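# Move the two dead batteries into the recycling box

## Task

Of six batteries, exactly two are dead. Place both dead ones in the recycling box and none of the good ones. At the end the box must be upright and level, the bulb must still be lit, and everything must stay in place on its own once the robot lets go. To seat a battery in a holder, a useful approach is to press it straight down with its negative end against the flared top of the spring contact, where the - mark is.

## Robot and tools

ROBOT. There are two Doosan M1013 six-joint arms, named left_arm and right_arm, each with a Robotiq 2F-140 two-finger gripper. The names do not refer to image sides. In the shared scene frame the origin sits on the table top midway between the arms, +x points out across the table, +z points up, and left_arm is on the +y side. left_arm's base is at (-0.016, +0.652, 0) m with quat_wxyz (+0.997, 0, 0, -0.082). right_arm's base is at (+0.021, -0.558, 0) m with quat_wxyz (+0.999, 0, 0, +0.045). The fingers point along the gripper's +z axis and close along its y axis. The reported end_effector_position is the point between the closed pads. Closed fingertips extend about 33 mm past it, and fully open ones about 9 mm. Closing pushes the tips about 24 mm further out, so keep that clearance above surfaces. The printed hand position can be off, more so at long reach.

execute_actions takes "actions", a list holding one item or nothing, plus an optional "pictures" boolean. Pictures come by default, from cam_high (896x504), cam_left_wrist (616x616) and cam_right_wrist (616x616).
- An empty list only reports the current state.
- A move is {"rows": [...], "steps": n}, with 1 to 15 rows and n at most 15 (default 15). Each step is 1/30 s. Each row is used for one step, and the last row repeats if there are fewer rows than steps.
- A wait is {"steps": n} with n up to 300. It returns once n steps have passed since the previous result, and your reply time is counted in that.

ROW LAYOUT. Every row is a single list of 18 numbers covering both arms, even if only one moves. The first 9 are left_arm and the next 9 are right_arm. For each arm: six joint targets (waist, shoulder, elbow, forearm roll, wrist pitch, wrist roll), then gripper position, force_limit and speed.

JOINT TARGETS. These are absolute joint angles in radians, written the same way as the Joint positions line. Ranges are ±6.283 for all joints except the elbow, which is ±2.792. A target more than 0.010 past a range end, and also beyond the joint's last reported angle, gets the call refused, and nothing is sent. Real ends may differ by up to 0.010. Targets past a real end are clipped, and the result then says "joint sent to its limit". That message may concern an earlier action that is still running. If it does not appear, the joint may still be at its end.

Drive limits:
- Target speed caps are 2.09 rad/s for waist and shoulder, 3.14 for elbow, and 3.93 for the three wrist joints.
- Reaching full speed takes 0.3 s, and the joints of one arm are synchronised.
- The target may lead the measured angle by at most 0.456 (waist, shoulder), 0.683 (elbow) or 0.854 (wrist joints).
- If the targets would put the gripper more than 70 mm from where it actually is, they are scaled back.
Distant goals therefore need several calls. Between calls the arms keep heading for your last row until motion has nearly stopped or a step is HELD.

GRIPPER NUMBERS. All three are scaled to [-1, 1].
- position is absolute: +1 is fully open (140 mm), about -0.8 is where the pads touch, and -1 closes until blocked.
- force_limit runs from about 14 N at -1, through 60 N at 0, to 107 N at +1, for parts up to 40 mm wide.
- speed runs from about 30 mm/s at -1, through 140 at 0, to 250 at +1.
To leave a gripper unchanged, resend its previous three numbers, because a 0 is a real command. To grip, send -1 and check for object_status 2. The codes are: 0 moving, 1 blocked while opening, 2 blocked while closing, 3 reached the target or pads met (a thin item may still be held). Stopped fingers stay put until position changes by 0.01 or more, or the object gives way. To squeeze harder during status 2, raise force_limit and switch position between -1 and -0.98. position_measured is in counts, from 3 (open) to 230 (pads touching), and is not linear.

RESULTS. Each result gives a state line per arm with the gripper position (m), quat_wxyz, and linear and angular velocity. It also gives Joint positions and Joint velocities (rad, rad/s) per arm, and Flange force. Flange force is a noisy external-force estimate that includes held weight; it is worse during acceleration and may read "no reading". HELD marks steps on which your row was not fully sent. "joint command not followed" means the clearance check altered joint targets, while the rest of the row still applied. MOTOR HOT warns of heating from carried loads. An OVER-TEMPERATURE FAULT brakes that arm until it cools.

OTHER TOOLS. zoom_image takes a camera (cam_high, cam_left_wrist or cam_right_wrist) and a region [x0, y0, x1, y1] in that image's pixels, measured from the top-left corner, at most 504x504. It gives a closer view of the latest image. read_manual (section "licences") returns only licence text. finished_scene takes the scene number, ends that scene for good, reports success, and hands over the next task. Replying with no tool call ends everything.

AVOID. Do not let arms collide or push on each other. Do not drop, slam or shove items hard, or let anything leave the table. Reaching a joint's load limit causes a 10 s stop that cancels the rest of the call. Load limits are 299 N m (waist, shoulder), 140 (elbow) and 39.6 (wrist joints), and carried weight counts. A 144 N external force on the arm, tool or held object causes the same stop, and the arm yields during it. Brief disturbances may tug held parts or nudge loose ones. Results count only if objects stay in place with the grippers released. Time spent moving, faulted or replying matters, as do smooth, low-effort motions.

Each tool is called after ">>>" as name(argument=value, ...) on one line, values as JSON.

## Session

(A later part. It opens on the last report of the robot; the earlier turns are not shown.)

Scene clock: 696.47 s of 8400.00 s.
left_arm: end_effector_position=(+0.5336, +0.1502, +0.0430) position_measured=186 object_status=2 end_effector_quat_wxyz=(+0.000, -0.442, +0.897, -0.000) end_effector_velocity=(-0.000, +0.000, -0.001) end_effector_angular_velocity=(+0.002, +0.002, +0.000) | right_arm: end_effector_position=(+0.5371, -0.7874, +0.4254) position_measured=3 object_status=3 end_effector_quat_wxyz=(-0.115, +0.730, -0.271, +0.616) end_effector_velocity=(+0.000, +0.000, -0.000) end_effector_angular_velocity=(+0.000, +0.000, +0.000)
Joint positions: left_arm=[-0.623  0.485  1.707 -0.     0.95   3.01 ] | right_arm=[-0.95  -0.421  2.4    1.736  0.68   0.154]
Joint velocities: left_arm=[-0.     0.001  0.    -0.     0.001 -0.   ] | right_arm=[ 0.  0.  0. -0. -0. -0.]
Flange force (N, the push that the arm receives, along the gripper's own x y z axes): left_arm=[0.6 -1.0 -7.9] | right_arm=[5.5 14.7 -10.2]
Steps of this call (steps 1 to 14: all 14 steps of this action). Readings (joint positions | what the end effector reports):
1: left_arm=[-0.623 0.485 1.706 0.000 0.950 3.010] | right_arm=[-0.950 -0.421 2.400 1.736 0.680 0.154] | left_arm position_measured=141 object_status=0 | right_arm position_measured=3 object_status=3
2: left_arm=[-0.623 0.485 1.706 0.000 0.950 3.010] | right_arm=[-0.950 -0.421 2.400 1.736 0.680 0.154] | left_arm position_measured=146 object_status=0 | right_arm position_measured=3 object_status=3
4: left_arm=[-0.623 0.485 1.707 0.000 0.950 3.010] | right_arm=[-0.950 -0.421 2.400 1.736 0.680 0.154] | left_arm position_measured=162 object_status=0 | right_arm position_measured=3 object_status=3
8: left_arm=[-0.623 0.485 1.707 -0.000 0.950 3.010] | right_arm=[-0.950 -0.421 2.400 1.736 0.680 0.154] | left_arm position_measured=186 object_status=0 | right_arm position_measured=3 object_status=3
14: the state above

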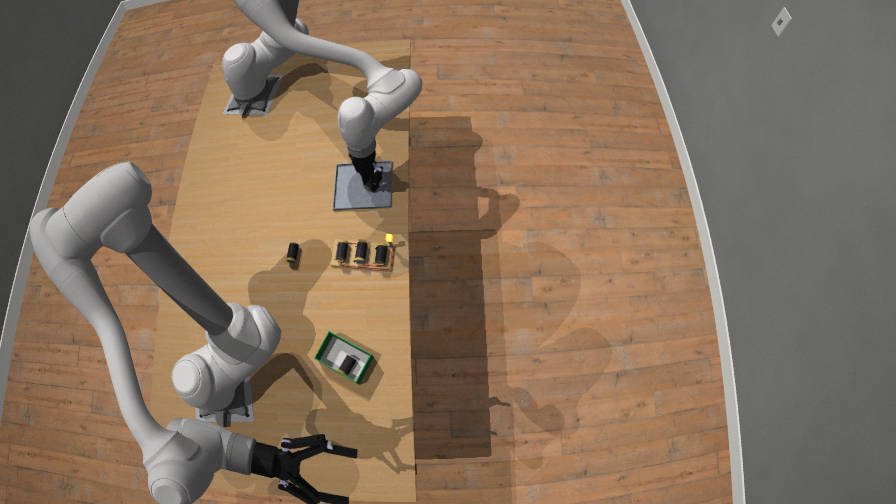

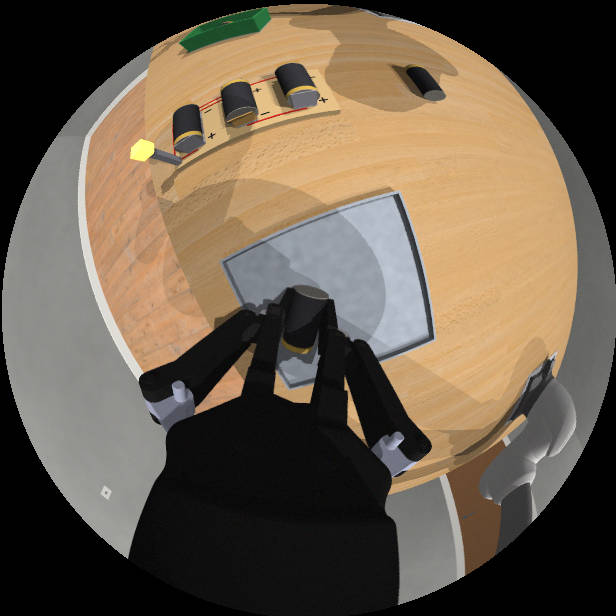

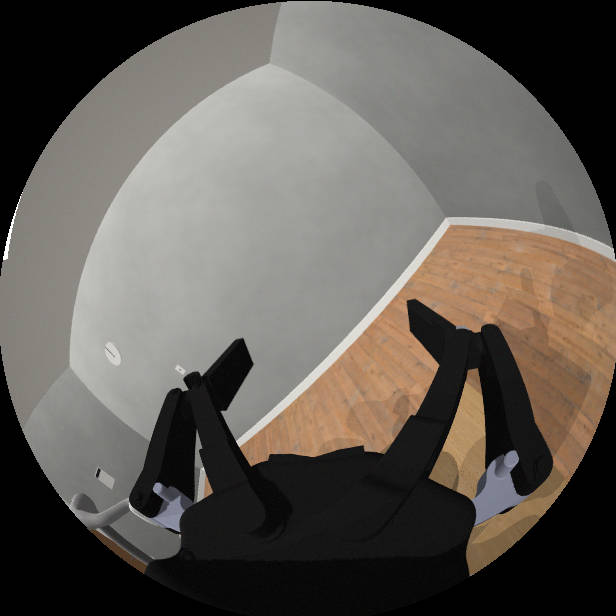

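>>> execute_actions(actions=[{"rows":[[-0.6225,0.46,1.69,0,0.99,3.01,-1,0.3,0,-0.95,-0.421,2.4,1.736,0.68,0.154,1,0,0],[-0.6225,0.46,1.69,0,0.99,3.01,-1,0.3,0,-0.95,-0.421,2.4,1.736,0.68,0.154,1,0,0],[-0.6225,0.37,1.595,0,1.1766,3.01,-1,0.3,0,-0.95,-0.421,2.4,1.736,0.68,0.154,1,0,0]],"steps":13}], pictures=false)

>>> execute_actions(actions=[{"rows":[[-1.064,0.87,0.8188,0,1.1028,2.353,-1,0.3,0,-0.95,-0.421,2.4,1.736,0.68,0.154,1,0,0]],"steps":15}], pictures=false)

>>> execute_actions(actions=[{"steps":28}], pictures=false)

>>> execute_actions(actions=[{"rows":[[-1.064,0.905,0.86,0,1.0266,2.353,-1,0.3,0,-0.95,-0.421,2.4,1.736,0.68,0.154,1,0,0]],"steps":12}])

>>> zoom_image(camera="cam_left_wrist", region=[180,210,440,400])

>>> zoom_image(camera="cam_high", region=[290,300,400,390])

Scene clock: 707.57 s of 8400.00 s.
left_arm: end_effector_position=(+0.5312, +0.1526, +0.1812) position_measured=186 object_status=2 end_effector_quat_wxyz=(-0.000, -0.442, +0.897, -0.000) end_effector_velocity=(-0.006, +0.007, +0.027) end_effector_angular_velocity=(+0.013, +0.013, -0.002) | right_arm: end_effector_position=(+0.5371, -0.7874, +0.4254) position_measured=3 object_status=3 end_effector_quat_wxyz=(-0.115, +0.730, -0.271, +0.616) end_effector_velocity=(+0.000, -0.000, +0.001) end_effector_angular_velocity=(-0.001, -0.001, -0.000)
Joint positions: left_arm=[-0.622  0.372  1.597 -0.     1.173  3.01 ] | right_arm=[-0.95  -0.421  2.4    1.736  0.68   0.154]
Joint velocities: left_arm=[ 0.001 -0.021 -0.022  0.     0.061  0.003] | right_arm=[-0.     0.    -0.001  0.    -0.    -0.   ]
Flange force (N, the push that the arm receives, along the gripper's own x y z axes): left_arm=[0.2 -3.5 2.6] | right_arm=[6.2 16.8 -14.3]
Steps of this call (steps 1 to 15: the robot went on to your last target; steps 16 to 90: nothing new was sent; then 7.67 s passed at rest; steps 91 to 103: all 13 steps of this action). Readings (joint positions | what the end effector reports):
91: left_arm=[-0.622 0.485 1.707 -0.000 0.950 3.010] | right_arm=[-0.950 -0.421 2.400 1.736 0.680 0.154] | left_arm position_measured=186 object_status=2 | right_arm position_measured=3 object_status=3
92: left_arm=[-0.622 0.481 1.704 -0.000 0.958 3.010] | right_arm=[-0.950 -0.421 2.400 1.736 0.680 0.154] | left_arm position_measured=186 object_status=2 | right_arm position_measured=3 object_status=3
94: left_arm=[-0.622 0.461 1.688 -0.000 0.994 3.010] | right_arm=[-0.950 -0.421 2.400 1.736 0.680 0.154] | left_arm position_measured=186 object_status=2 | right_arm position_measured=3 object_status=3
98: left_arm=[-0.622 0.406 1.632 -0.000 1.103 3.010] | right_arm=[-0.950 -0.421 2.400 1.736 0.680 0.154] | left_arm position_measured=186 object_status=2 | right_arm position_measured=3 object_status=3
103: the state above

Scene clock: 708.07 s of 8400.00 s.
left_arm: end_effector_position=(+0.5353, -0.0715, +0.1866) position_measured=186 object_status=2 end_effector_quat_wxyz=(+0.007, -0.479, +0.875, -0.066) end_effector_velocity=(-0.060, -0.489, +0.001) end_effector_angular_velocity=(-0.281, -0.111, +0.171) | right_arm: end_effector_position=(+0.5371, -0.7874, +0.4254) position_measured=3 object_status=3 end_effector_quat_wxyz=(-0.115, +0.730, -0.271, +0.616) end_effector_velocity=(-0.001, +0.001, -0.002) end_effector_angular_velocity=(+0.002, +0.002, +0.000)
Joint positions: left_arm=[-0.794  0.562  1.301 -0.     1.147  2.754] | right_arm=[-0.95  -0.421  2.4    1.736  0.68   0.154]
Joint velocities: left_arm=[-0.364  0.415 -0.649  0.    -0.059 -0.539] | right_arm=[-0.    -0.     0.003  0.     0.    -0.001]
Flange force (N, the push that the arm receives, along the gripper's own x y z axes): left_arm=[2.6 -2.0 4.6] | right_arm=[2.0 11.9 -10.1]
Steps of this call (steps 1 to 15: all 15 steps of this action). Readings (joint positions | what the end effector reports):
1: left_arm=[-0.623 0.371 1.596 -0.000 1.174 3.009] | right_arm=[-0.950 -0.421 2.400 1.736 0.680 0.154] | left_arm position_measured=186 object_status=2 | right_arm position_measured=3 object_status=3
2: left_arm=[-0.627 0.376 1.587 -0.000 1.174 3.001] | right_arm=[-0.950 -0.421 2.400 1.736 0.680 0.154] | left_arm position_measured=186 object_status=2 | right_arm position_measured=3 object_status=3
4: left_arm=[-0.655 0.405 1.544 -0.000 1.169 2.960] | right_arm=[-0.950 -0.421 2.400 1.736 0.680 0.154] | left_arm position_measured=186 object_status=2 | right_arm position_measured=3 object_status=3
8: left_arm=[-0.707 0.463 1.456 -0.000 1.161 2.883] | right_arm=[-0.950 -0.421 2.400 1.736 0.680 0.154] | left_arm position_measured=186 object_status=2 | right_arm position_measured=3 object_status=3
15: the state above

Scene clock: 709.00 s of 8400.00 s.
left_arm: end_effector_position=(+0.4009, -0.4122, +0.1743) position_measured=186 object_status=2 end_effector_quat_wxyz=(-0.038, -0.528, +0.831, -0.170) end_effector_velocity=(-0.003, -0.004, +0.001) end_effector_angular_velocity=(-0.005, -0.000, -0.000) | right_arm: end_effector_position=(+0.5371, -0.7874, +0.4254) position_measured=3 object_status=3 end_effector_quat_wxyz=(-0.115, +0.730, -0.271, +0.616) end_effector_velocity=(+0.000, -0.000, +0.001) end_effector_angular_velocity=(-0.001, -0.001, -0.000)
Joint positions: left_arm=[-1.064  0.87   0.819 -0.     1.103  2.353] | right_arm=[-0.95  -0.421  2.4    1.736  0.68   0.154]
Joint velocities: left_arm=[-0.003  0.003 -0.006  0.    -0.001 -0.004] | right_arm=[-0.    -0.    -0.001  0.    -0.    -0.   ]
Flange force (N, the push that the arm receives, along the gripper's own x y z axes): left_arm=[0.1 2.1 2.7] | right_arm=[2.9 20.7 -16.2]
Steps of this call (steps 1 to 28: the robot went on to your last target). Readings (joint positions | what the end effector reports):
1: left_arm=[-0.806 0.576 1.279 -0.000 1.145 2.736] | right_arm=[-0.950 -0.421 2.400 1.736 0.680 0.154] | left_arm position_measured=186 object_status=2 | right_arm position_measured=3 object_status=3
2: left_arm=[-0.818 0.590 1.257 -0.000 1.143 2.718] | right_arm=[-0.950 -0.421 2.400 1.736 0.680 0.154] | left_arm position_measured=186 object_status=2 | right_arm position_measured=3 object_status=3
4: left_arm=[-0.843 0.618 1.213 -0.000 1.139 2.681] | right_arm=[-0.950 -0.421 2.400 1.736 0.680 0.154] | left_arm position_measured=186 object_status=2 | right_arm position_measured=3 object_status=3
8: left_arm=[-0.892 0.674 1.126 -0.000 1.131 2.609] | right_arm=[-0.950 -0.421 2.400 1.736 0.680 0.154] | left_arm position_measured=186 object_status=2 | right_arm position_measured=3 object_status=3
28: the state above

Scene clock: 709.40 s of 8400.00 s.
left_arm: end_effector_position=(+0.4030, -0.4192, +0.1155) position_measured=186 object_status=2 end_effector_quat_wxyz=(-0.039, -0.528, +0.831, -0.170) end_effector_velocity=(-0.001, +0.001, -0.003) end_effector_angular_velocity=(+0.004, -0.000, -0.002) | right_arm: end_effector_position=(+0.5371, -0.7874, +0.4254) position_measured=3 object_status=3 end_effector_quat_wxyz=(-0.115, +0.730, -0.271, +0.616) end_effector_velocity=(+0.000, -0.000, +0.001) end_effector_angular_velocity=(-0.001, -0.000, +0.000)
Joint positions: left_arm=[-1.064  0.905  0.86  -0.     1.027  2.353] | right_arm=[-0.95  -0.421  2.4    1.736  0.68   0.154]
Joint velocities: left_arm=[-0.001  0.001  0.003  0.001 -0.     0.001] | right_arm=[ 0.     0.    -0.001  0.     0.    -0.001]
Flange force (N, the push that the arm receives, along the gripper's own x y z axes): left_arm=[-0.5 -2.3 4.5] | right_arm=[8.5 22.4 -14.4]
Steps of this call (steps 1 to 12: all 12 steps of this action). Readings (joint positions | what the end effector reports):
1: left_arm=[-1.064 0.870 0.819 -0.000 1.102 2.353] | right_arm=[-0.950 -0.421 2.400 1.736 0.680 0.154] | left_arm position_measured=186 object_status=2 | right_arm position_measured=3 object_status=3
2: left_arm=[-1.064 0.874 0.824 0.000 1.091 2.353] | right_arm=[-0.950 -0.421 2.400 1.736 0.680 0.154] | left_arm position_measured=186 object_status=2 | right_arm position_measured=3 object_status=3
4: left_arm=[-1.064 0.894 0.848 0.000 1.051 2.353] | right_arm=[-0.950 -0.421 2.400 1.736 0.680 0.154] | left_arm position_measured=186 object_status=2 | right_arm position_measured=3 object_status=3
8: left_arm=[-1.064 0.904 0.859 -0.000 1.028 2.353] | right_arm=[-0.950 -0.421 2.400 1.736 0.680 0.154] | left_arm position_measured=186 object_status=2 | right_arm position_measured=3 object_status=3
12: the state above

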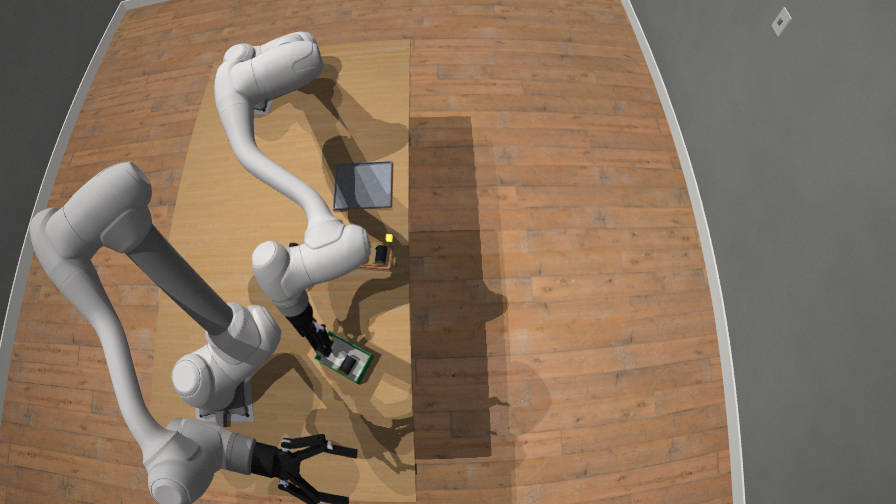

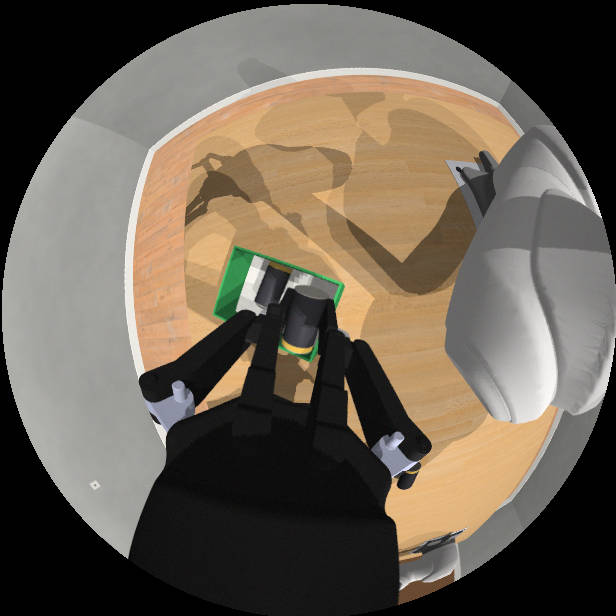

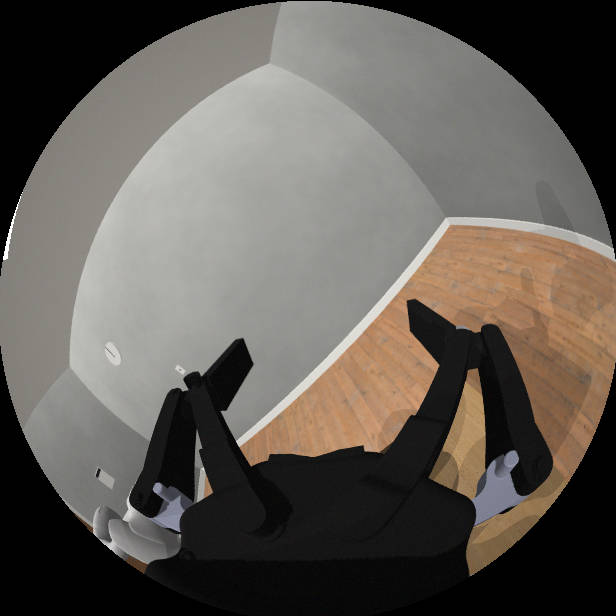

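Region (180, 210, 440, 400) of cam_left_wrist's 616x616 image, scaled by 1.938, with more detail than that image has; it fills the top 368 rows of this view, and the rest is white.

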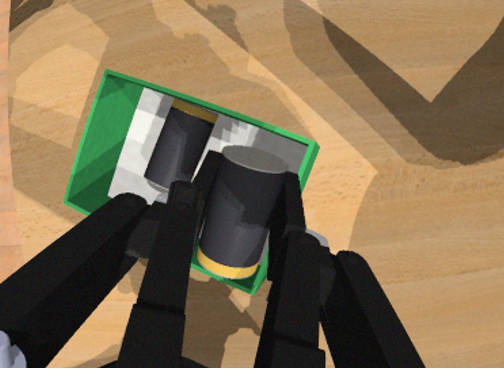

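Region (290, 300, 400, 390) of cam_high's 896x504 image, scaled by 4.582, with more detail than that image has; it fills the top 412 rows of this view, and the rest is white.

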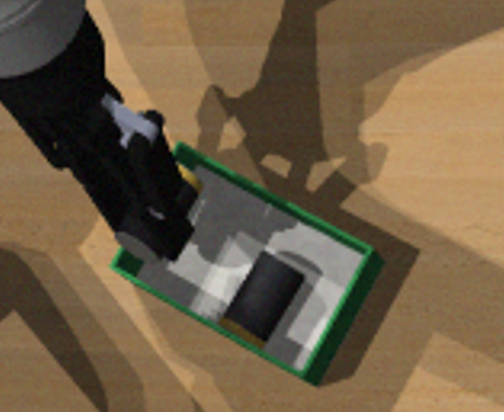

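>>> execute_actions(actions=[{"rows":[[-1.0671,0.955,0.765,0,1.0716,2.35,-1,0.3,0,-0.95,-0.421,2.4,1.736,0.68,0.154,1,0,0],[-1.0671,0.955,0.765,0,1.0716,2.35,-1,0.3,0,-0.95,-0.421,2.4,1.736,0.68,0.154,1,0,0],[-1.0671,0.955,0.765,0,1.0716,2.35,-1,0.3,0,-0.95,-0.421,2.4,1.736,0.68,0.154,1,0,0],[-1.0671,0.955,0.765,0,1.0716,2.35,-1,0.3,0,-0.95,-0.421,2.4,1.736,0.68,0.154,1,0,0],[-1.0671,0.955,0.765,0,1.0716,2.35,-1,0.3,0,-0.95,-0.421,2.4,1.736,0.68,0.154,1,0,0],[-1.0671,0.955,0.765,0,1.0716,2.35,-1,0.3,0,-0.95,-0.421,2.4,1.736,0.68,0.154,1,0,0],[-1.0671,0.955,0.765,0,1.0716,2.35,-1,0.3,0,-0.95,-0.421,2.4,1.736,0.68,0.154,1,0,0],[-1.0671,0.9666,0.77,0,1.055,2.35,-1,0.3,0,-0.95,-0.421,2.4,1.736,0.68,0.154,1,0,0]],"steps":15}])

>>> zoom_image(camera="cam_left_wrist", region=[180,210,440,400])

>>> zoom_image(camera="cam_high", region=[290,300,400,390])

Scene clock: 720.90 s of 8400.00 s.
left_arm: end_effector_position=(+0.4082, -0.4445, +0.1005) position_measured=186 object_status=2 end_effector_quat_wxyz=(-0.039, -0.528, +0.831, -0.170) end_effector_velocity=(+0.001, -0.001, -0.005) end_effector_angular_velocity=(+0.001, -0.000, -0.001) | right_arm: end_effector_position=(+0.5371, -0.7874, +0.4254) position_measured=3 object_status=3 end_effector_quat_wxyz=(-0.115, +0.730, -0.271, +0.616) end_effector_velocity=(+0.000, +0.001, +0.000) end_effector_angular_velocity=(+0.000, -0.000, +0.001)
Joint positions: left_arm=[-1.067  0.966  0.77   0.     1.055  2.35 ] | right_arm=[-0.95  -0.421  2.4    1.736  0.68   0.154]
Joint velocities: left_arm=[ 0.     0.004  0.001  0.    -0.005  0.002] | right_arm=[ 0.001  0.    -0.    -0.     0.     0.   ]
Flange force (N, the push that the arm receives, along the gripper's own x y z axes): left_arm=[-1.3 0.2 0.5] | right_arm=[1.0 3.7 -2.3]
Steps of this call (steps 1 to 15: the robot went on to your last target; steps 16 to 90: nothing new was sent; then 8.00 s passed at rest; steps 91 to 105: all 15 steps of this action). Readings (joint positions | what the end effector reports):
91: left_arm=[-1.064 0.905 0.860 0.000 1.027 2.353] | right_arm=[-0.950 -0.421 2.400 1.736 0.680 0.154] | left_arm position_measured=186 object_status=2 | right_arm position_measured=3 object_status=3
92: left_arm=[-1.064 0.910 0.851 0.000 1.030 2.353] | right_arm=[-0.950 -0.421 2.400 1.736 0.680 0.154] | left_arm position_measured=186 object_status=2 | right_arm position_measured=3 object_status=3
94: left_arm=[-1.066 0.933 0.807 0.000 1.051 2.351] | right_arm=[-0.950 -0.421 2.400 1.736 0.680 0.154] | left_arm position_measured=186 object_status=2 | right_arm position_measured=3 object_status=3
98: left_arm=[-1.067 0.955 0.768 0.000 1.070 2.350] | right_arm=[-0.950 -0.421 2.400 1.736 0.680 0.154] | left_arm position_measured=186 object_status=2 | right_arm position_measured=3 object_status=3
105: the state above

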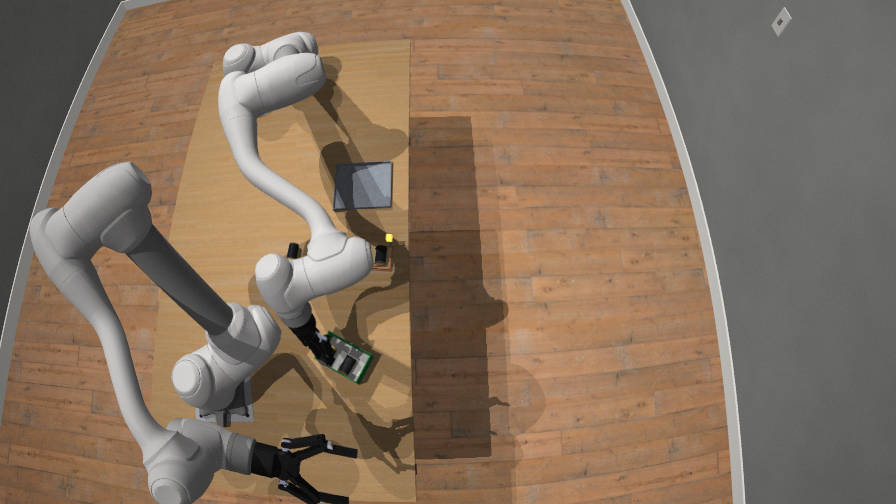

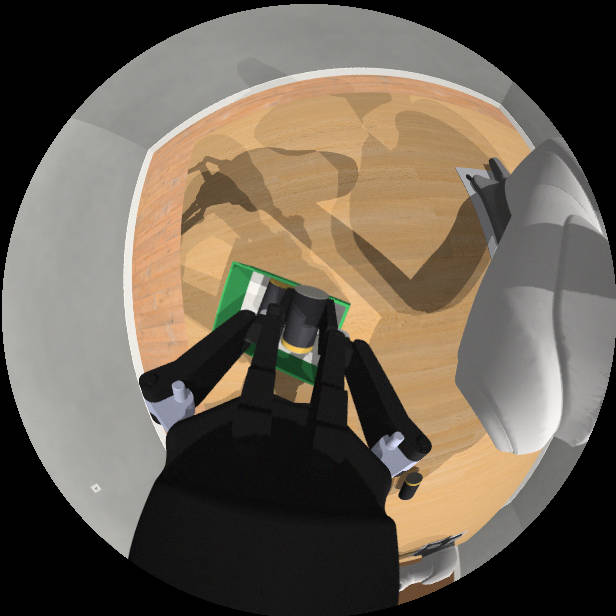

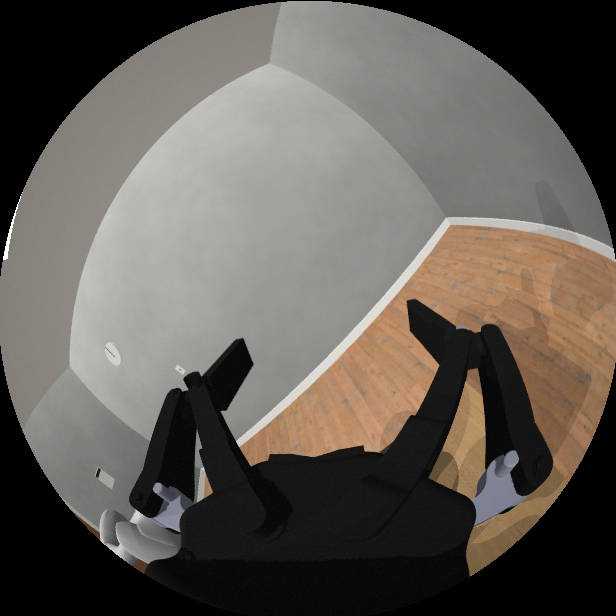

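Region (180, 210, 440, 400) of cam_left_wrist's 616x616 image, scaled by 1.938, with more detail than that image has; it fills the top 368 rows of this view, and the rest is white.

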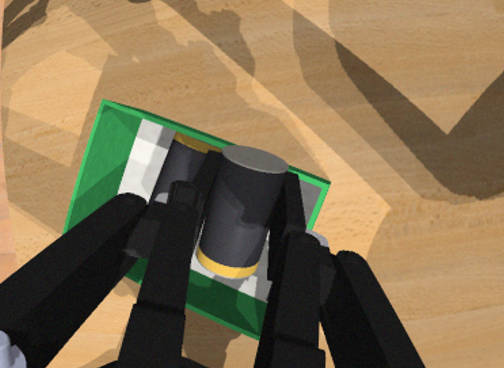

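Region (290, 300, 400, 390) of cam_high's 896x504 image, scaled by 4.582, with more detail than that image has; it fills the top 412 rows of this view, and the rest is white.

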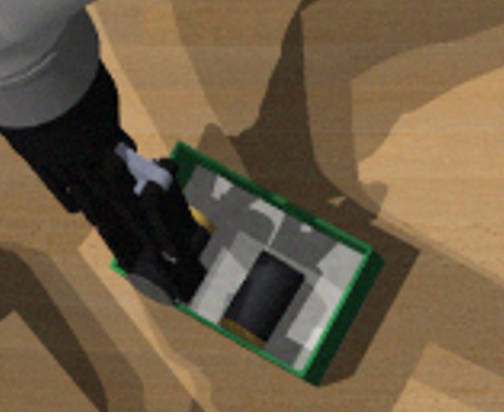

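>>> execute_actions(actions=[{"rows":[[-1.056,0.9666,0.77,0,1.055,2.36,-1,0.3,0,-0.95,-0.421,2.4,1.736,0.68,0.154,1,0,0],[-1.056,0.9666,0.77,0,1.055,2.36,-1,0.3,0,-0.95,-0.421,2.4,1.736,0.68,0.154,1,0,0],[-1.056,0.9666,0.77,0,1.055,2.36,-1,0.3,0,-0.95,-0.421,2.4,1.736,0.68,0.154,1,0,0],[-1.056,0.9666,0.77,0,1.055,2.36,-1,0.3,0,-0.95,-0.421,2.4,1.736,0.68,0.154,1,0,0],[-1.056,0.977,0.77,0,1.0446,2.36,-1,0.3,0,-0.95,-0.421,2.4,1.736,0.68,0.154,1,0,0]],"steps":12}])

>>> zoom_image(camera="cam_left_wrist", region=[180,210,440,400])

Scene clock: 730.23 s of 8400.00 s.
left_arm: end_effector_position=(+0.4211, -0.4422, +0.0892) position_measured=186 object_status=2 end_effector_quat_wxyz=(-0.037, -0.528, +0.831, -0.170) end_effector_velocity=(+0.002, -0.002, -0.001) end_effector_angular_velocity=(-0.005, -0.002, +0.001) | right_arm: end_effector_position=(+0.5371, -0.7874, +0.4254) position_measured=3 object_status=3 end_effector_quat_wxyz=(-0.115, +0.730, -0.271, +0.616) end_effector_velocity=(+0.000, -0.000, +0.001) end_effector_angular_velocity=(-0.001, -0.001, +0.000)
Joint positions: left_arm=[-1.056  0.977  0.77  -0.     1.045  2.36 ] | right_arm=[-0.95  -0.421  2.4    1.736  0.68   0.154]
Joint velocities: left_arm=[ 0.001  0.003 -0.002  0.    -0.005  0.   ] | right_arm=[-0.    -0.    -0.002 -0.     0.     0.   ]
Flange force (N, the push that the arm receives, along the gripper's own x y z axes): left_arm=[-8.7 9.1 -2.7] | right_arm=[4.3 10.9 -11.2]
Steps of this call (steps 1 to 15: the robot went on to your last target; steps 16 to 90: nothing new was sent; then 5.93 s passed at rest; steps 91 to 102: all 12 steps of this action). Readings (joint positions | what the end effector reports):
91: left_arm=[-1.067 0.967 0.770 -0.000 1.055 2.350] | right_arm=[-0.950 -0.421 2.400 1.736 0.680 0.154] | left_arm position_measured=186 object_status=2 | right_arm position_measured=3 object_status=3
92: left_arm=[-1.064 0.967 0.770 -0.000 1.055 2.352] | right_arm=[-0.950 -0.421 2.400 1.736 0.680 0.154] | left_arm position_measured=186 object_status=2 | right_arm position_measured=3 object_status=3
94: left_arm=[-1.058 0.967 0.770 -0.000 1.055 2.357] | right_arm=[-0.950 -0.421 2.400 1.736 0.680 0.154] | left_arm position_measured=186 object_status=2 | right_arm position_measured=3 object_status=3
98: left_arm=[-1.056 0.975 0.770 -0.000 1.047 2.360] | right_arm=[-0.950 -0.421 2.400 1.736 0.680 0.154] | left_arm position_measured=186 object_status=2 | right_arm position_measured=3 object_status=3
102: the state above

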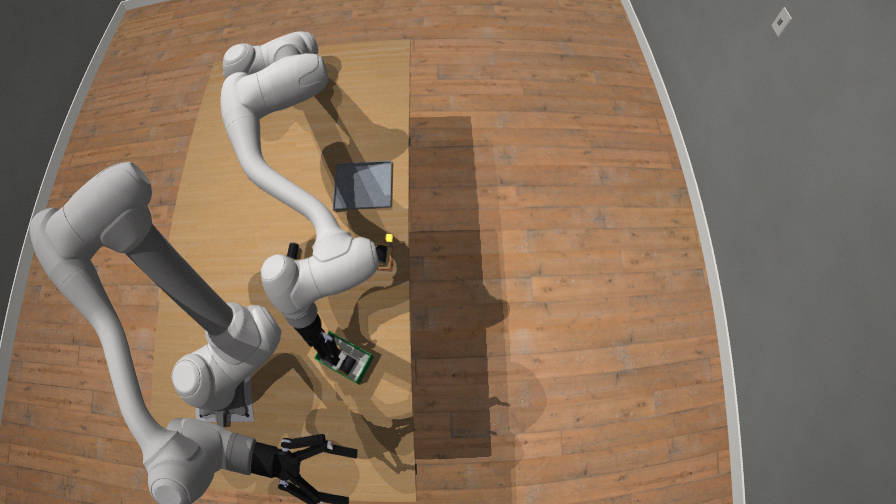

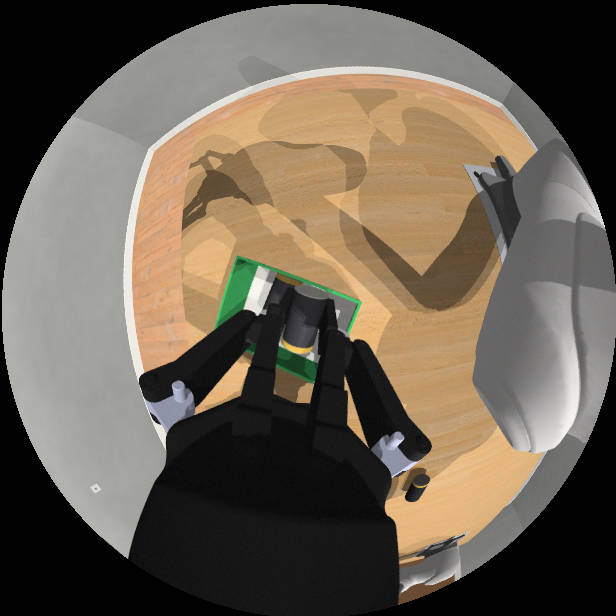

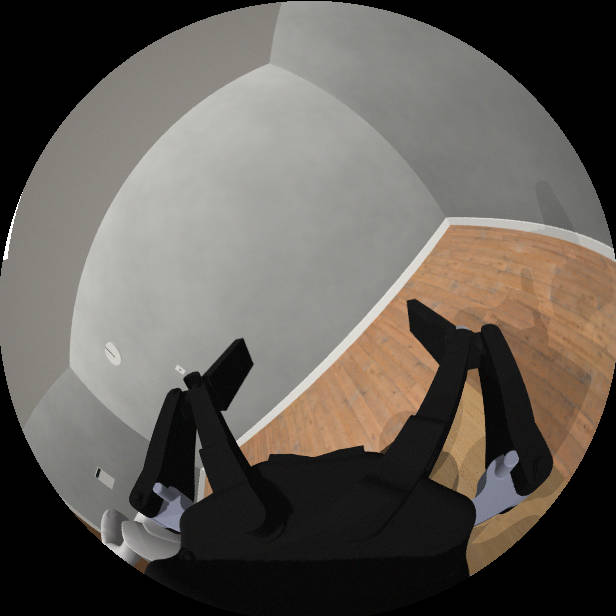

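Region (180, 210, 440, 400) of cam_left_wrist's 616x616 image, scaled by 1.938, with more detail than that image has; it fills the top 368 rows of this view, and the rest is white.

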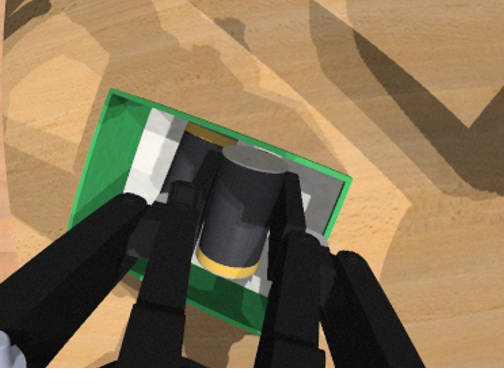

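>>> execute_actions(actions=[{"rows":[[-1.056,0.975,0.77,0,1.0466,2.36,-0.4,0.3,-0.5,-0.95,-0.421,2.4,1.736,0.68,0.154,1,0,0]],"steps":12}], pictures=false)

>>> execute_actions(actions=[{"rows":[[-1.056,0.95,0.775,0,1.0666,2.36,-0.4,0.3,-0.5,-0.95,-0.421,2.4,1.736,0.68,0.154,1,0,0],[-1.056,0.95,0.775,0,1.0666,2.36,-0.4,0.3,-0.5,-0.95,-0.421,2.4,1.736,0.68,0.154,1,0,0],[-1.056,0.95,0.775,0,1.0666,2.36,-0.4,0.3,-0.5,-0.95,-0.421,2.4,1.736,0.68,0.154,1,0,0],[-1.056,0.95,0.775,0,1.0666,2.36,-0.4,0.3,-0.5,-0.95,-0.421,2.4,1.736,0.68,0.154,1,0,0],[-1.056,0.95,0.775,0,1.0666,2.36,-0.4,0.3,-0.5,-0.95,-0.421,2.4,1.736,0.68,0.154,1,0,0],[-1.056,0.86,0.8,0,1.13,2.36,-0.4,0.3,-0.5,-0.95,-0.421,2.4,1.736,0.68,0.154,1,0,0]],"steps":15}])

>>> zoom_image(camera="cam_high", region=[290,300,400,390])

Scene clock: 737.80 s of 8400.00 s.
left_arm: end_effector_position=(+0.4211, -0.4418, +0.0912) position_measured=179 object_status=0 end_effector_quat_wxyz=(-0.037, -0.528, +0.831, -0.170) end_effector_velocity=(+0.000, -0.000, +0.001) end_effector_angular_velocity=(-0.002, -0.001, -0.000) | right_arm: end_effector_position=(+0.5371, -0.7874, +0.4254) position_measured=3 object_status=3 end_effector_quat_wxyz=(-0.115, +0.730, -0.271, +0.616) end_effector_velocity=(-0.001, -0.000, -0.001) end_effector_angular_velocity=(+0.000, +0.001, -0.001)
Joint positions: left_arm=[-1.056  0.975  0.77   0.     1.047  2.36 ] | right_arm=[-0.95  -0.421  2.4    1.736  0.68   0.154]
Joint velocities: left_arm=[ 0.    -0.001 -0.     0.    -0.001  0.001] | right_arm=[-0.001 -0.     0.001 -0.     0.    -0.   ]
Flange force (N, the push that the arm receives, along the gripper's own x y z axes): left_arm=[-4.3 2.7 0.7] | right_arm=[7.2 13.4 -17.1]
Steps of this call (steps 1 to 15: the robot went on to your last target; steps 16 to 90: nothing new was sent; then 4.17 s passed at rest; steps 91 to 102: all 12 steps of this action). Readings (joint positions | what the end effector reports):
91: left_arm=[-1.056 0.977 0.770 0.000 1.045 2.360] | right_arm=[-0.950 -0.421 2.400 1.736 0.680 0.154] | left_arm position_measured=186 object_status=0 | right_arm position_measured=3 object_status=3
92: left_arm=[-1.056 0.976 0.770 0.000 1.045 2.360] | right_arm=[-0.950 -0.421 2.400 1.736 0.680 0.154] | left_arm position_measured=186 object_status=0 | right_arm position_measured=3 object_status=3
94: left_arm=[-1.056 0.976 0.770 0.000 1.046 2.360] | right_arm=[-0.950 -0.421 2.400 1.736 0.680 0.154] | left_arm position_measured=179 object_status=0 | right_arm position_measured=3 object_status=3
98: left_arm=[-1.056 0.975 0.770 0.000 1.047 2.360] | right_arm=[-0.950 -0.421 2.400 1.736 0.680 0.154] | left_arm position_measured=179 object_status=0 | right_arm position_measured=3 object_status=3
102: the state above

Scene clock: 738.30 s of 8400.00 s.
left_arm: end_effector_position=(+0.4087, -0.4077, +0.1939) position_measured=179 object_status=3 end_effector_quat_wxyz=(-0.037, -0.528, +0.831, -0.171) end_effector_velocity=(-0.002, +0.008, -0.001) end_effector_angular_velocity=(+0.016, +0.005, -0.001) | right_arm: end_effector_position=(+0.5371, -0.7874, +0.4254) position_measured=3 object_status=3 end_effector_quat_wxyz=(-0.115, +0.730, -0.271, +0.616) end_effector_velocity=(+0.000, +0.000, -0.000) end_effector_angular_velocity=(-0.001, +0.000, +0.000)
Joint positions: left_arm=[-1.056  0.861  0.8    0.     1.129  2.36 ] | right_arm=[-0.95  -0.421  2.4    1.736  0.68   0.154]
Joint velocities: left_arm=[ 0.001 -0.007  0.01  -0.     0.013  0.003] | right_arm=[ 0.  0. -0. -0. -0. -0.]
Flange force (N, the push that the arm receives, along the gripper's own x y z axes): left_arm=[-7.2 5.6 3.4] | right_arm=[2.4 12.5 -19.3]
Steps of this call (steps 1 to 15: all 15 steps of this action). Readings (joint positions | what the end effector reports):
1: left_arm=[-1.056 0.975 0.770 0.000 1.047 2.360] | right_arm=[-0.950 -0.421 2.400 1.736 0.680 0.154] | left_arm position_measured=179 object_status=0 | right_arm position_measured=3 object_status=3
2: left_arm=[-1.056 0.970 0.771 0.000 1.051 2.360] | right_arm=[-0.950 -0.421 2.400 1.736 0.680 0.154] | left_arm position_measured=179 object_status=3 | right_arm position_measured=3 object_status=3
4: left_arm=[-1.056 0.955 0.773 0.000 1.062 2.360] | right_arm=[-0.950 -0.421 2.400 1.736 0.680 0.154] | left_arm position_measured=179 object_status=3 | right_arm position_measured=3 object_status=3
8: left_arm=[-1.056 0.932 0.781 0.000 1.081 2.360] | right_arm=[-0.950 -0.421 2.400 1.736 0.680 0.154] | left_arm position_measured=179 object_status=3 | right_arm position_measured=3 object_status=3
15: the state above

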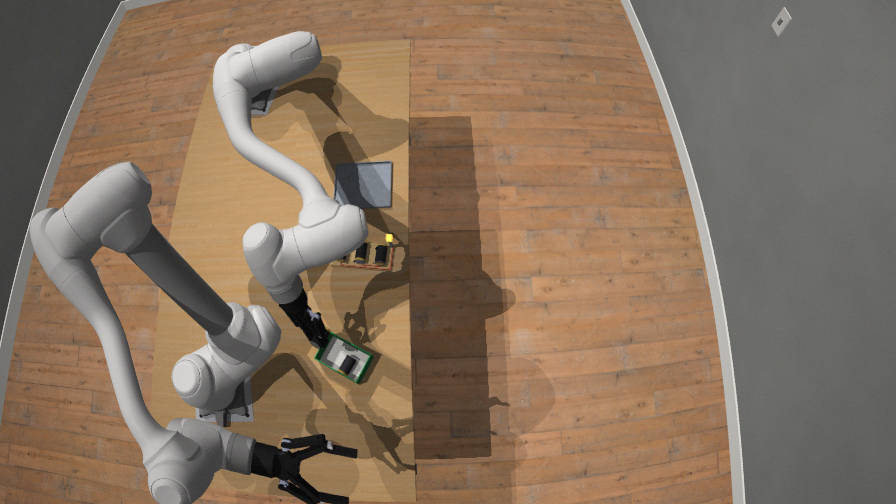

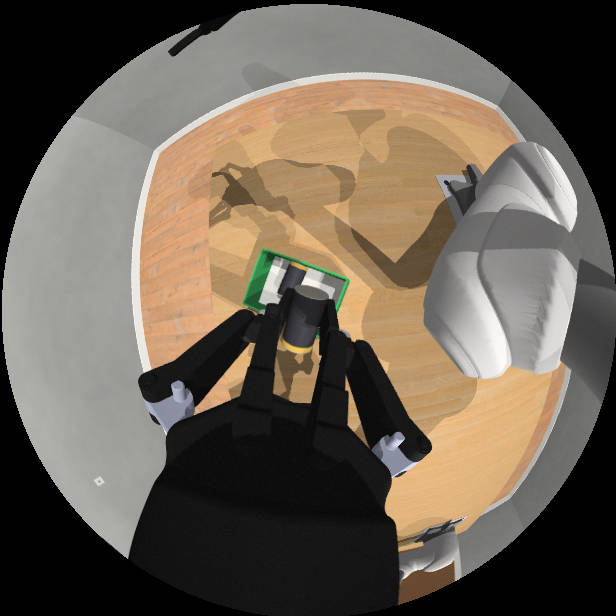

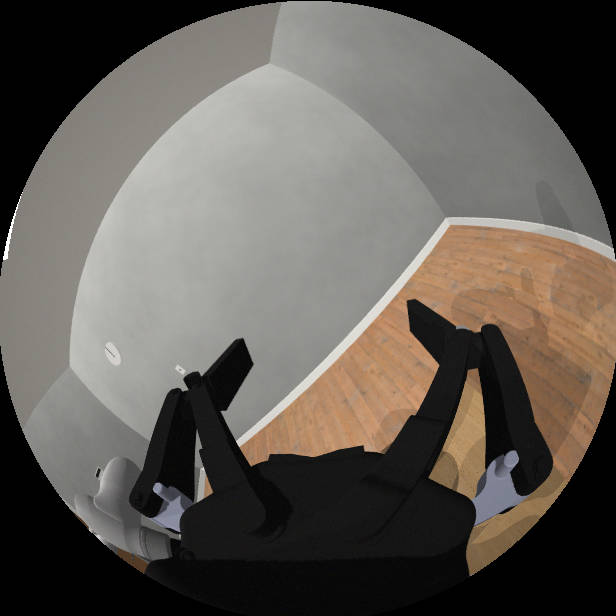

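Region (290, 300, 400, 390) of cam_high's 896x504 image, scaled by 4.582, with more detail than that image has; it fills the top 412 rows of this view, and the rest is white.

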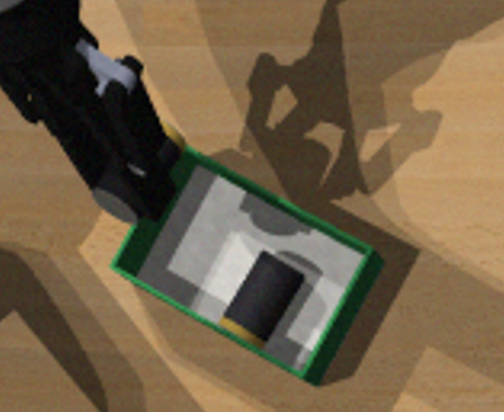

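>>> execute_actions(actions=[{"rows":[[-1.056,0.86,0.8,0,1.13,2.36,-1,0.3,0,-0.95,-0.421,2.4,1.736,0.68,0.154,1,0,0],[-1.056,0.86,0.8,0,1.13,2.36,-1,0.3,0,-0.95,-0.421,2.4,1.736,0.68,0.154,1,0,0],[-1.056,0.86,0.8,0,1.13,2.36,-1,0.3,0,-0.95,-0.421,2.4,1.736,0.68,0.154,1,0,0],[-1.056,0.86,0.8,0,1.13,2.36,-1,0.3,0,-0.95,-0.421,2.4,1.736,0.68,0.154,1,0,0],[-1.056,0.86,0.8,0,1.13,2.36,-1,0.3,0,-0.95,-0.421,2.4,1.736,0.68,0.154,1,0,0],[-1.056,0.93,0.775,0,1.085,2.36,-1,0.3,0,-0.95,-0.421,2.4,1.736,0.68,0.154,1,0,0]],"steps":15}], pictures=false)

>>> execute_actions(actions=[{"rows":[[-1.056,0.971,0.77,0,1.0506,2.36,-1,0.3,0,-0.95,-0.421,2.4,1.736,0.68,0.154,1,0,0]],"steps":12}])

>>> zoom_image(camera="cam_left_wrist", region=[180,210,440,400])

Scene clock: 746.67 s of 8400.00 s.
left_arm: end_effector_position=(+0.4167, -0.4303, +0.1370) position_measured=186 object_status=2 end_effector_quat_wxyz=(-0.038, -0.528, +0.831, -0.171) end_effector_velocity=(+0.001, -0.001, -0.008) end_effector_angular_velocity=(+0.003, -0.000, +0.001) | right_arm: end_effector_position=(+0.5371, -0.7874, +0.4254) position_measured=3 object_status=3 end_effector_quat_wxyz=(-0.115, +0.730, -0.271, +0.616) end_effector_velocity=(-0.000, -0.001, +0.000) end_effector_angular_velocity=(+0.001, -0.001, -0.001)
Joint positions: left_arm=[-1.056  0.929  0.775 -0.     1.085  2.36 ] | right_arm=[-0.95  -0.421  2.4    1.736  0.68   0.154]
Joint velocities: left_arm=[-0.     0.007  0.     0.002 -0.005 -0.001] | right_arm=[-0.001 -0.    -0.001  0.     0.     0.001]
Flange force (N, the push that the arm receives, along the gripper's own x y z axes): left_arm=[2.4 -4.0 4.5] | right_arm=[2.3 9.0 -16.4]
Steps of this call (steps 1 to 15: the robot went on to your last target; steps 16 to 90: nothing new was sent; then 4.87 s passed at rest; steps 91 to 105: all 15 steps of this action). Readings (joint positions | what the end effector reports):
91: left_arm=[-1.056 0.860 0.800 -0.000 1.130 2.360] | right_arm=[-0.950 -0.421 2.400 1.736 0.680 0.154] | left_arm position_measured=179 object_status=0 | right_arm position_measured=3 object_status=3
92: left_arm=[-1.056 0.860 0.800 -0.000 1.130 2.360] | right_arm=[-0.950 -0.421 2.400 1.736 0.680 0.154] | left_arm position_measured=184 object_status=0 | right_arm position_measured=3 object_status=3
94: left_arm=[-1.056 0.860 0.800 -0.000 1.130 2.360] | right_arm=[-0.950 -0.421 2.400 1.736 0.680 0.154] | left_arm position_measured=186 object_status=0 | right_arm position_measured=3 object_status=3
98: left_arm=[-1.056 0.877 0.792 -0.000 1.118 2.360] | right_arm=[-0.950 -0.421 2.400 1.736 0.680 0.154] | left_arm position_measured=186 object_status=2 | right_arm position_measured=3 object_status=3
105: the state above

Scene clock: 747.07 s of 8400.00 s.
left_arm: end_effector_position=(+0.4207, -0.4409, +0.0957) position_measured=186 object_status=2 end_effector_quat_wxyz=(-0.037, -0.528, +0.831, -0.170) end_effector_velocity=(+0.001, +0.000, -0.002) end_effector_angular_velocity=(+0.001, +0.000, +0.000) | right_arm: end_effector_position=(+0.5371, -0.7874, +0.4254) position_measured=3 object_status=3 end_effector_quat_wxyz=(-0.115, +0.730, -0.271, +0.616) end_effector_velocity=(-0.000, +0.000, -0.001) end_effector_angular_velocity=(+0.002, +0.000, -0.000)
Joint positions: left_arm=[-1.056  0.971  0.77   0.     1.051  2.36 ] | right_arm=[-0.95  -0.421  2.4    1.736  0.68   0.154]
Joint velocities: left_arm=[ 0.001  0.002 -0.    -0.    -0.001  0.   ] | right_arm=[-0.     0.     0.001  0.    -0.     0.001]
Flange force (N, the push that the arm receives, along the gripper's own x y z axes): left_arm=[-4.7 3.3 0.3] | right_arm=[4.0 16.0 -10.4]
Steps of this call (steps 1 to 12: all 12 steps of this action). Readings (joint positions | what the end effector reports):
1: left_arm=[-1.056 0.930 0.775 -0.000 1.085 2.360] | right_arm=[-0.950 -0.421 2.400 1.736 0.680 0.154] | left_arm position_measured=186 object_status=2 | right_arm position_measured=3 object_status=3
2: left_arm=[-1.056 0.935 0.774 0.000 1.080 2.360] | right_arm=[-0.950 -0.421 2.400 1.736 0.680 0.154] | left_arm position_measured=186 object_status=2 | right_arm position_measured=3 object_status=3
4: left_arm=[-1.056 0.958 0.772 0.000 1.062 2.360] | right_arm=[-0.950 -0.421 2.400 1.736 0.680 0.154] | left_arm position_measured=186 object_status=2 | right_arm position_measured=3 object_status=3
8: left_arm=[-1.056 0.970 0.770 0.000 1.051 2.360] | right_arm=[-0.950 -0.421 2.400 1.736 0.680 0.154] | left_arm position_measured=186 object_status=2 | right_arm position_measured=3 object_status=3
12: the state above

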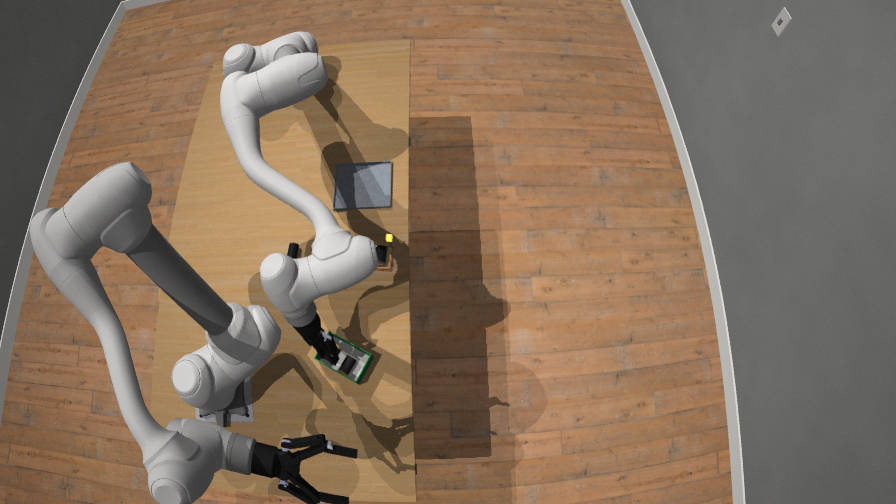

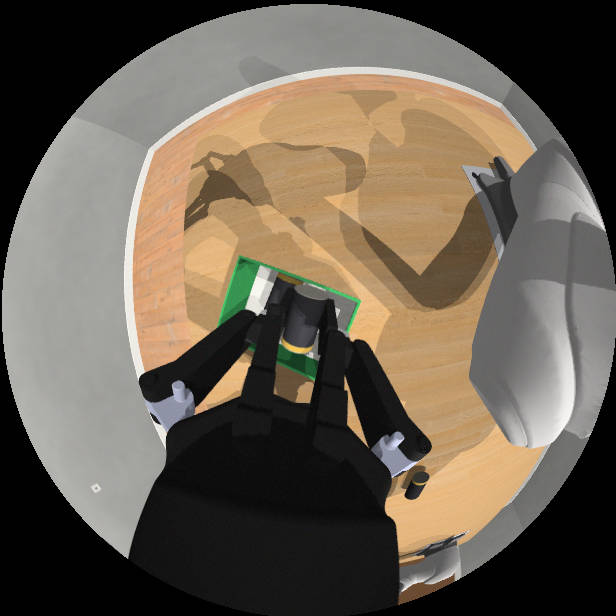

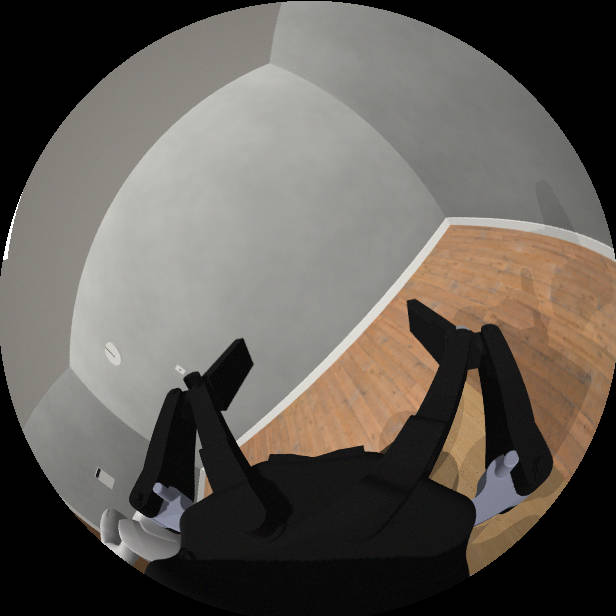

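Region (180, 210, 440, 400) of cam_left_wrist's 616x616 image, scaled by 1.938, with more detail than that image has; it fills the top 368 rows of this view, and the rest is white.

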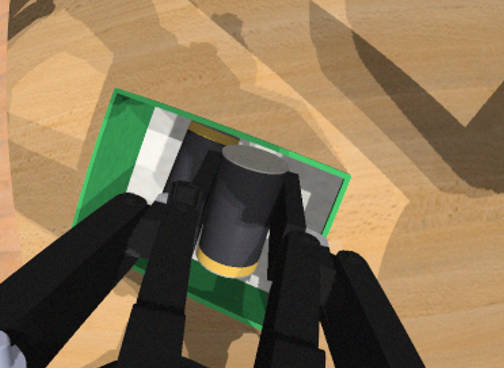

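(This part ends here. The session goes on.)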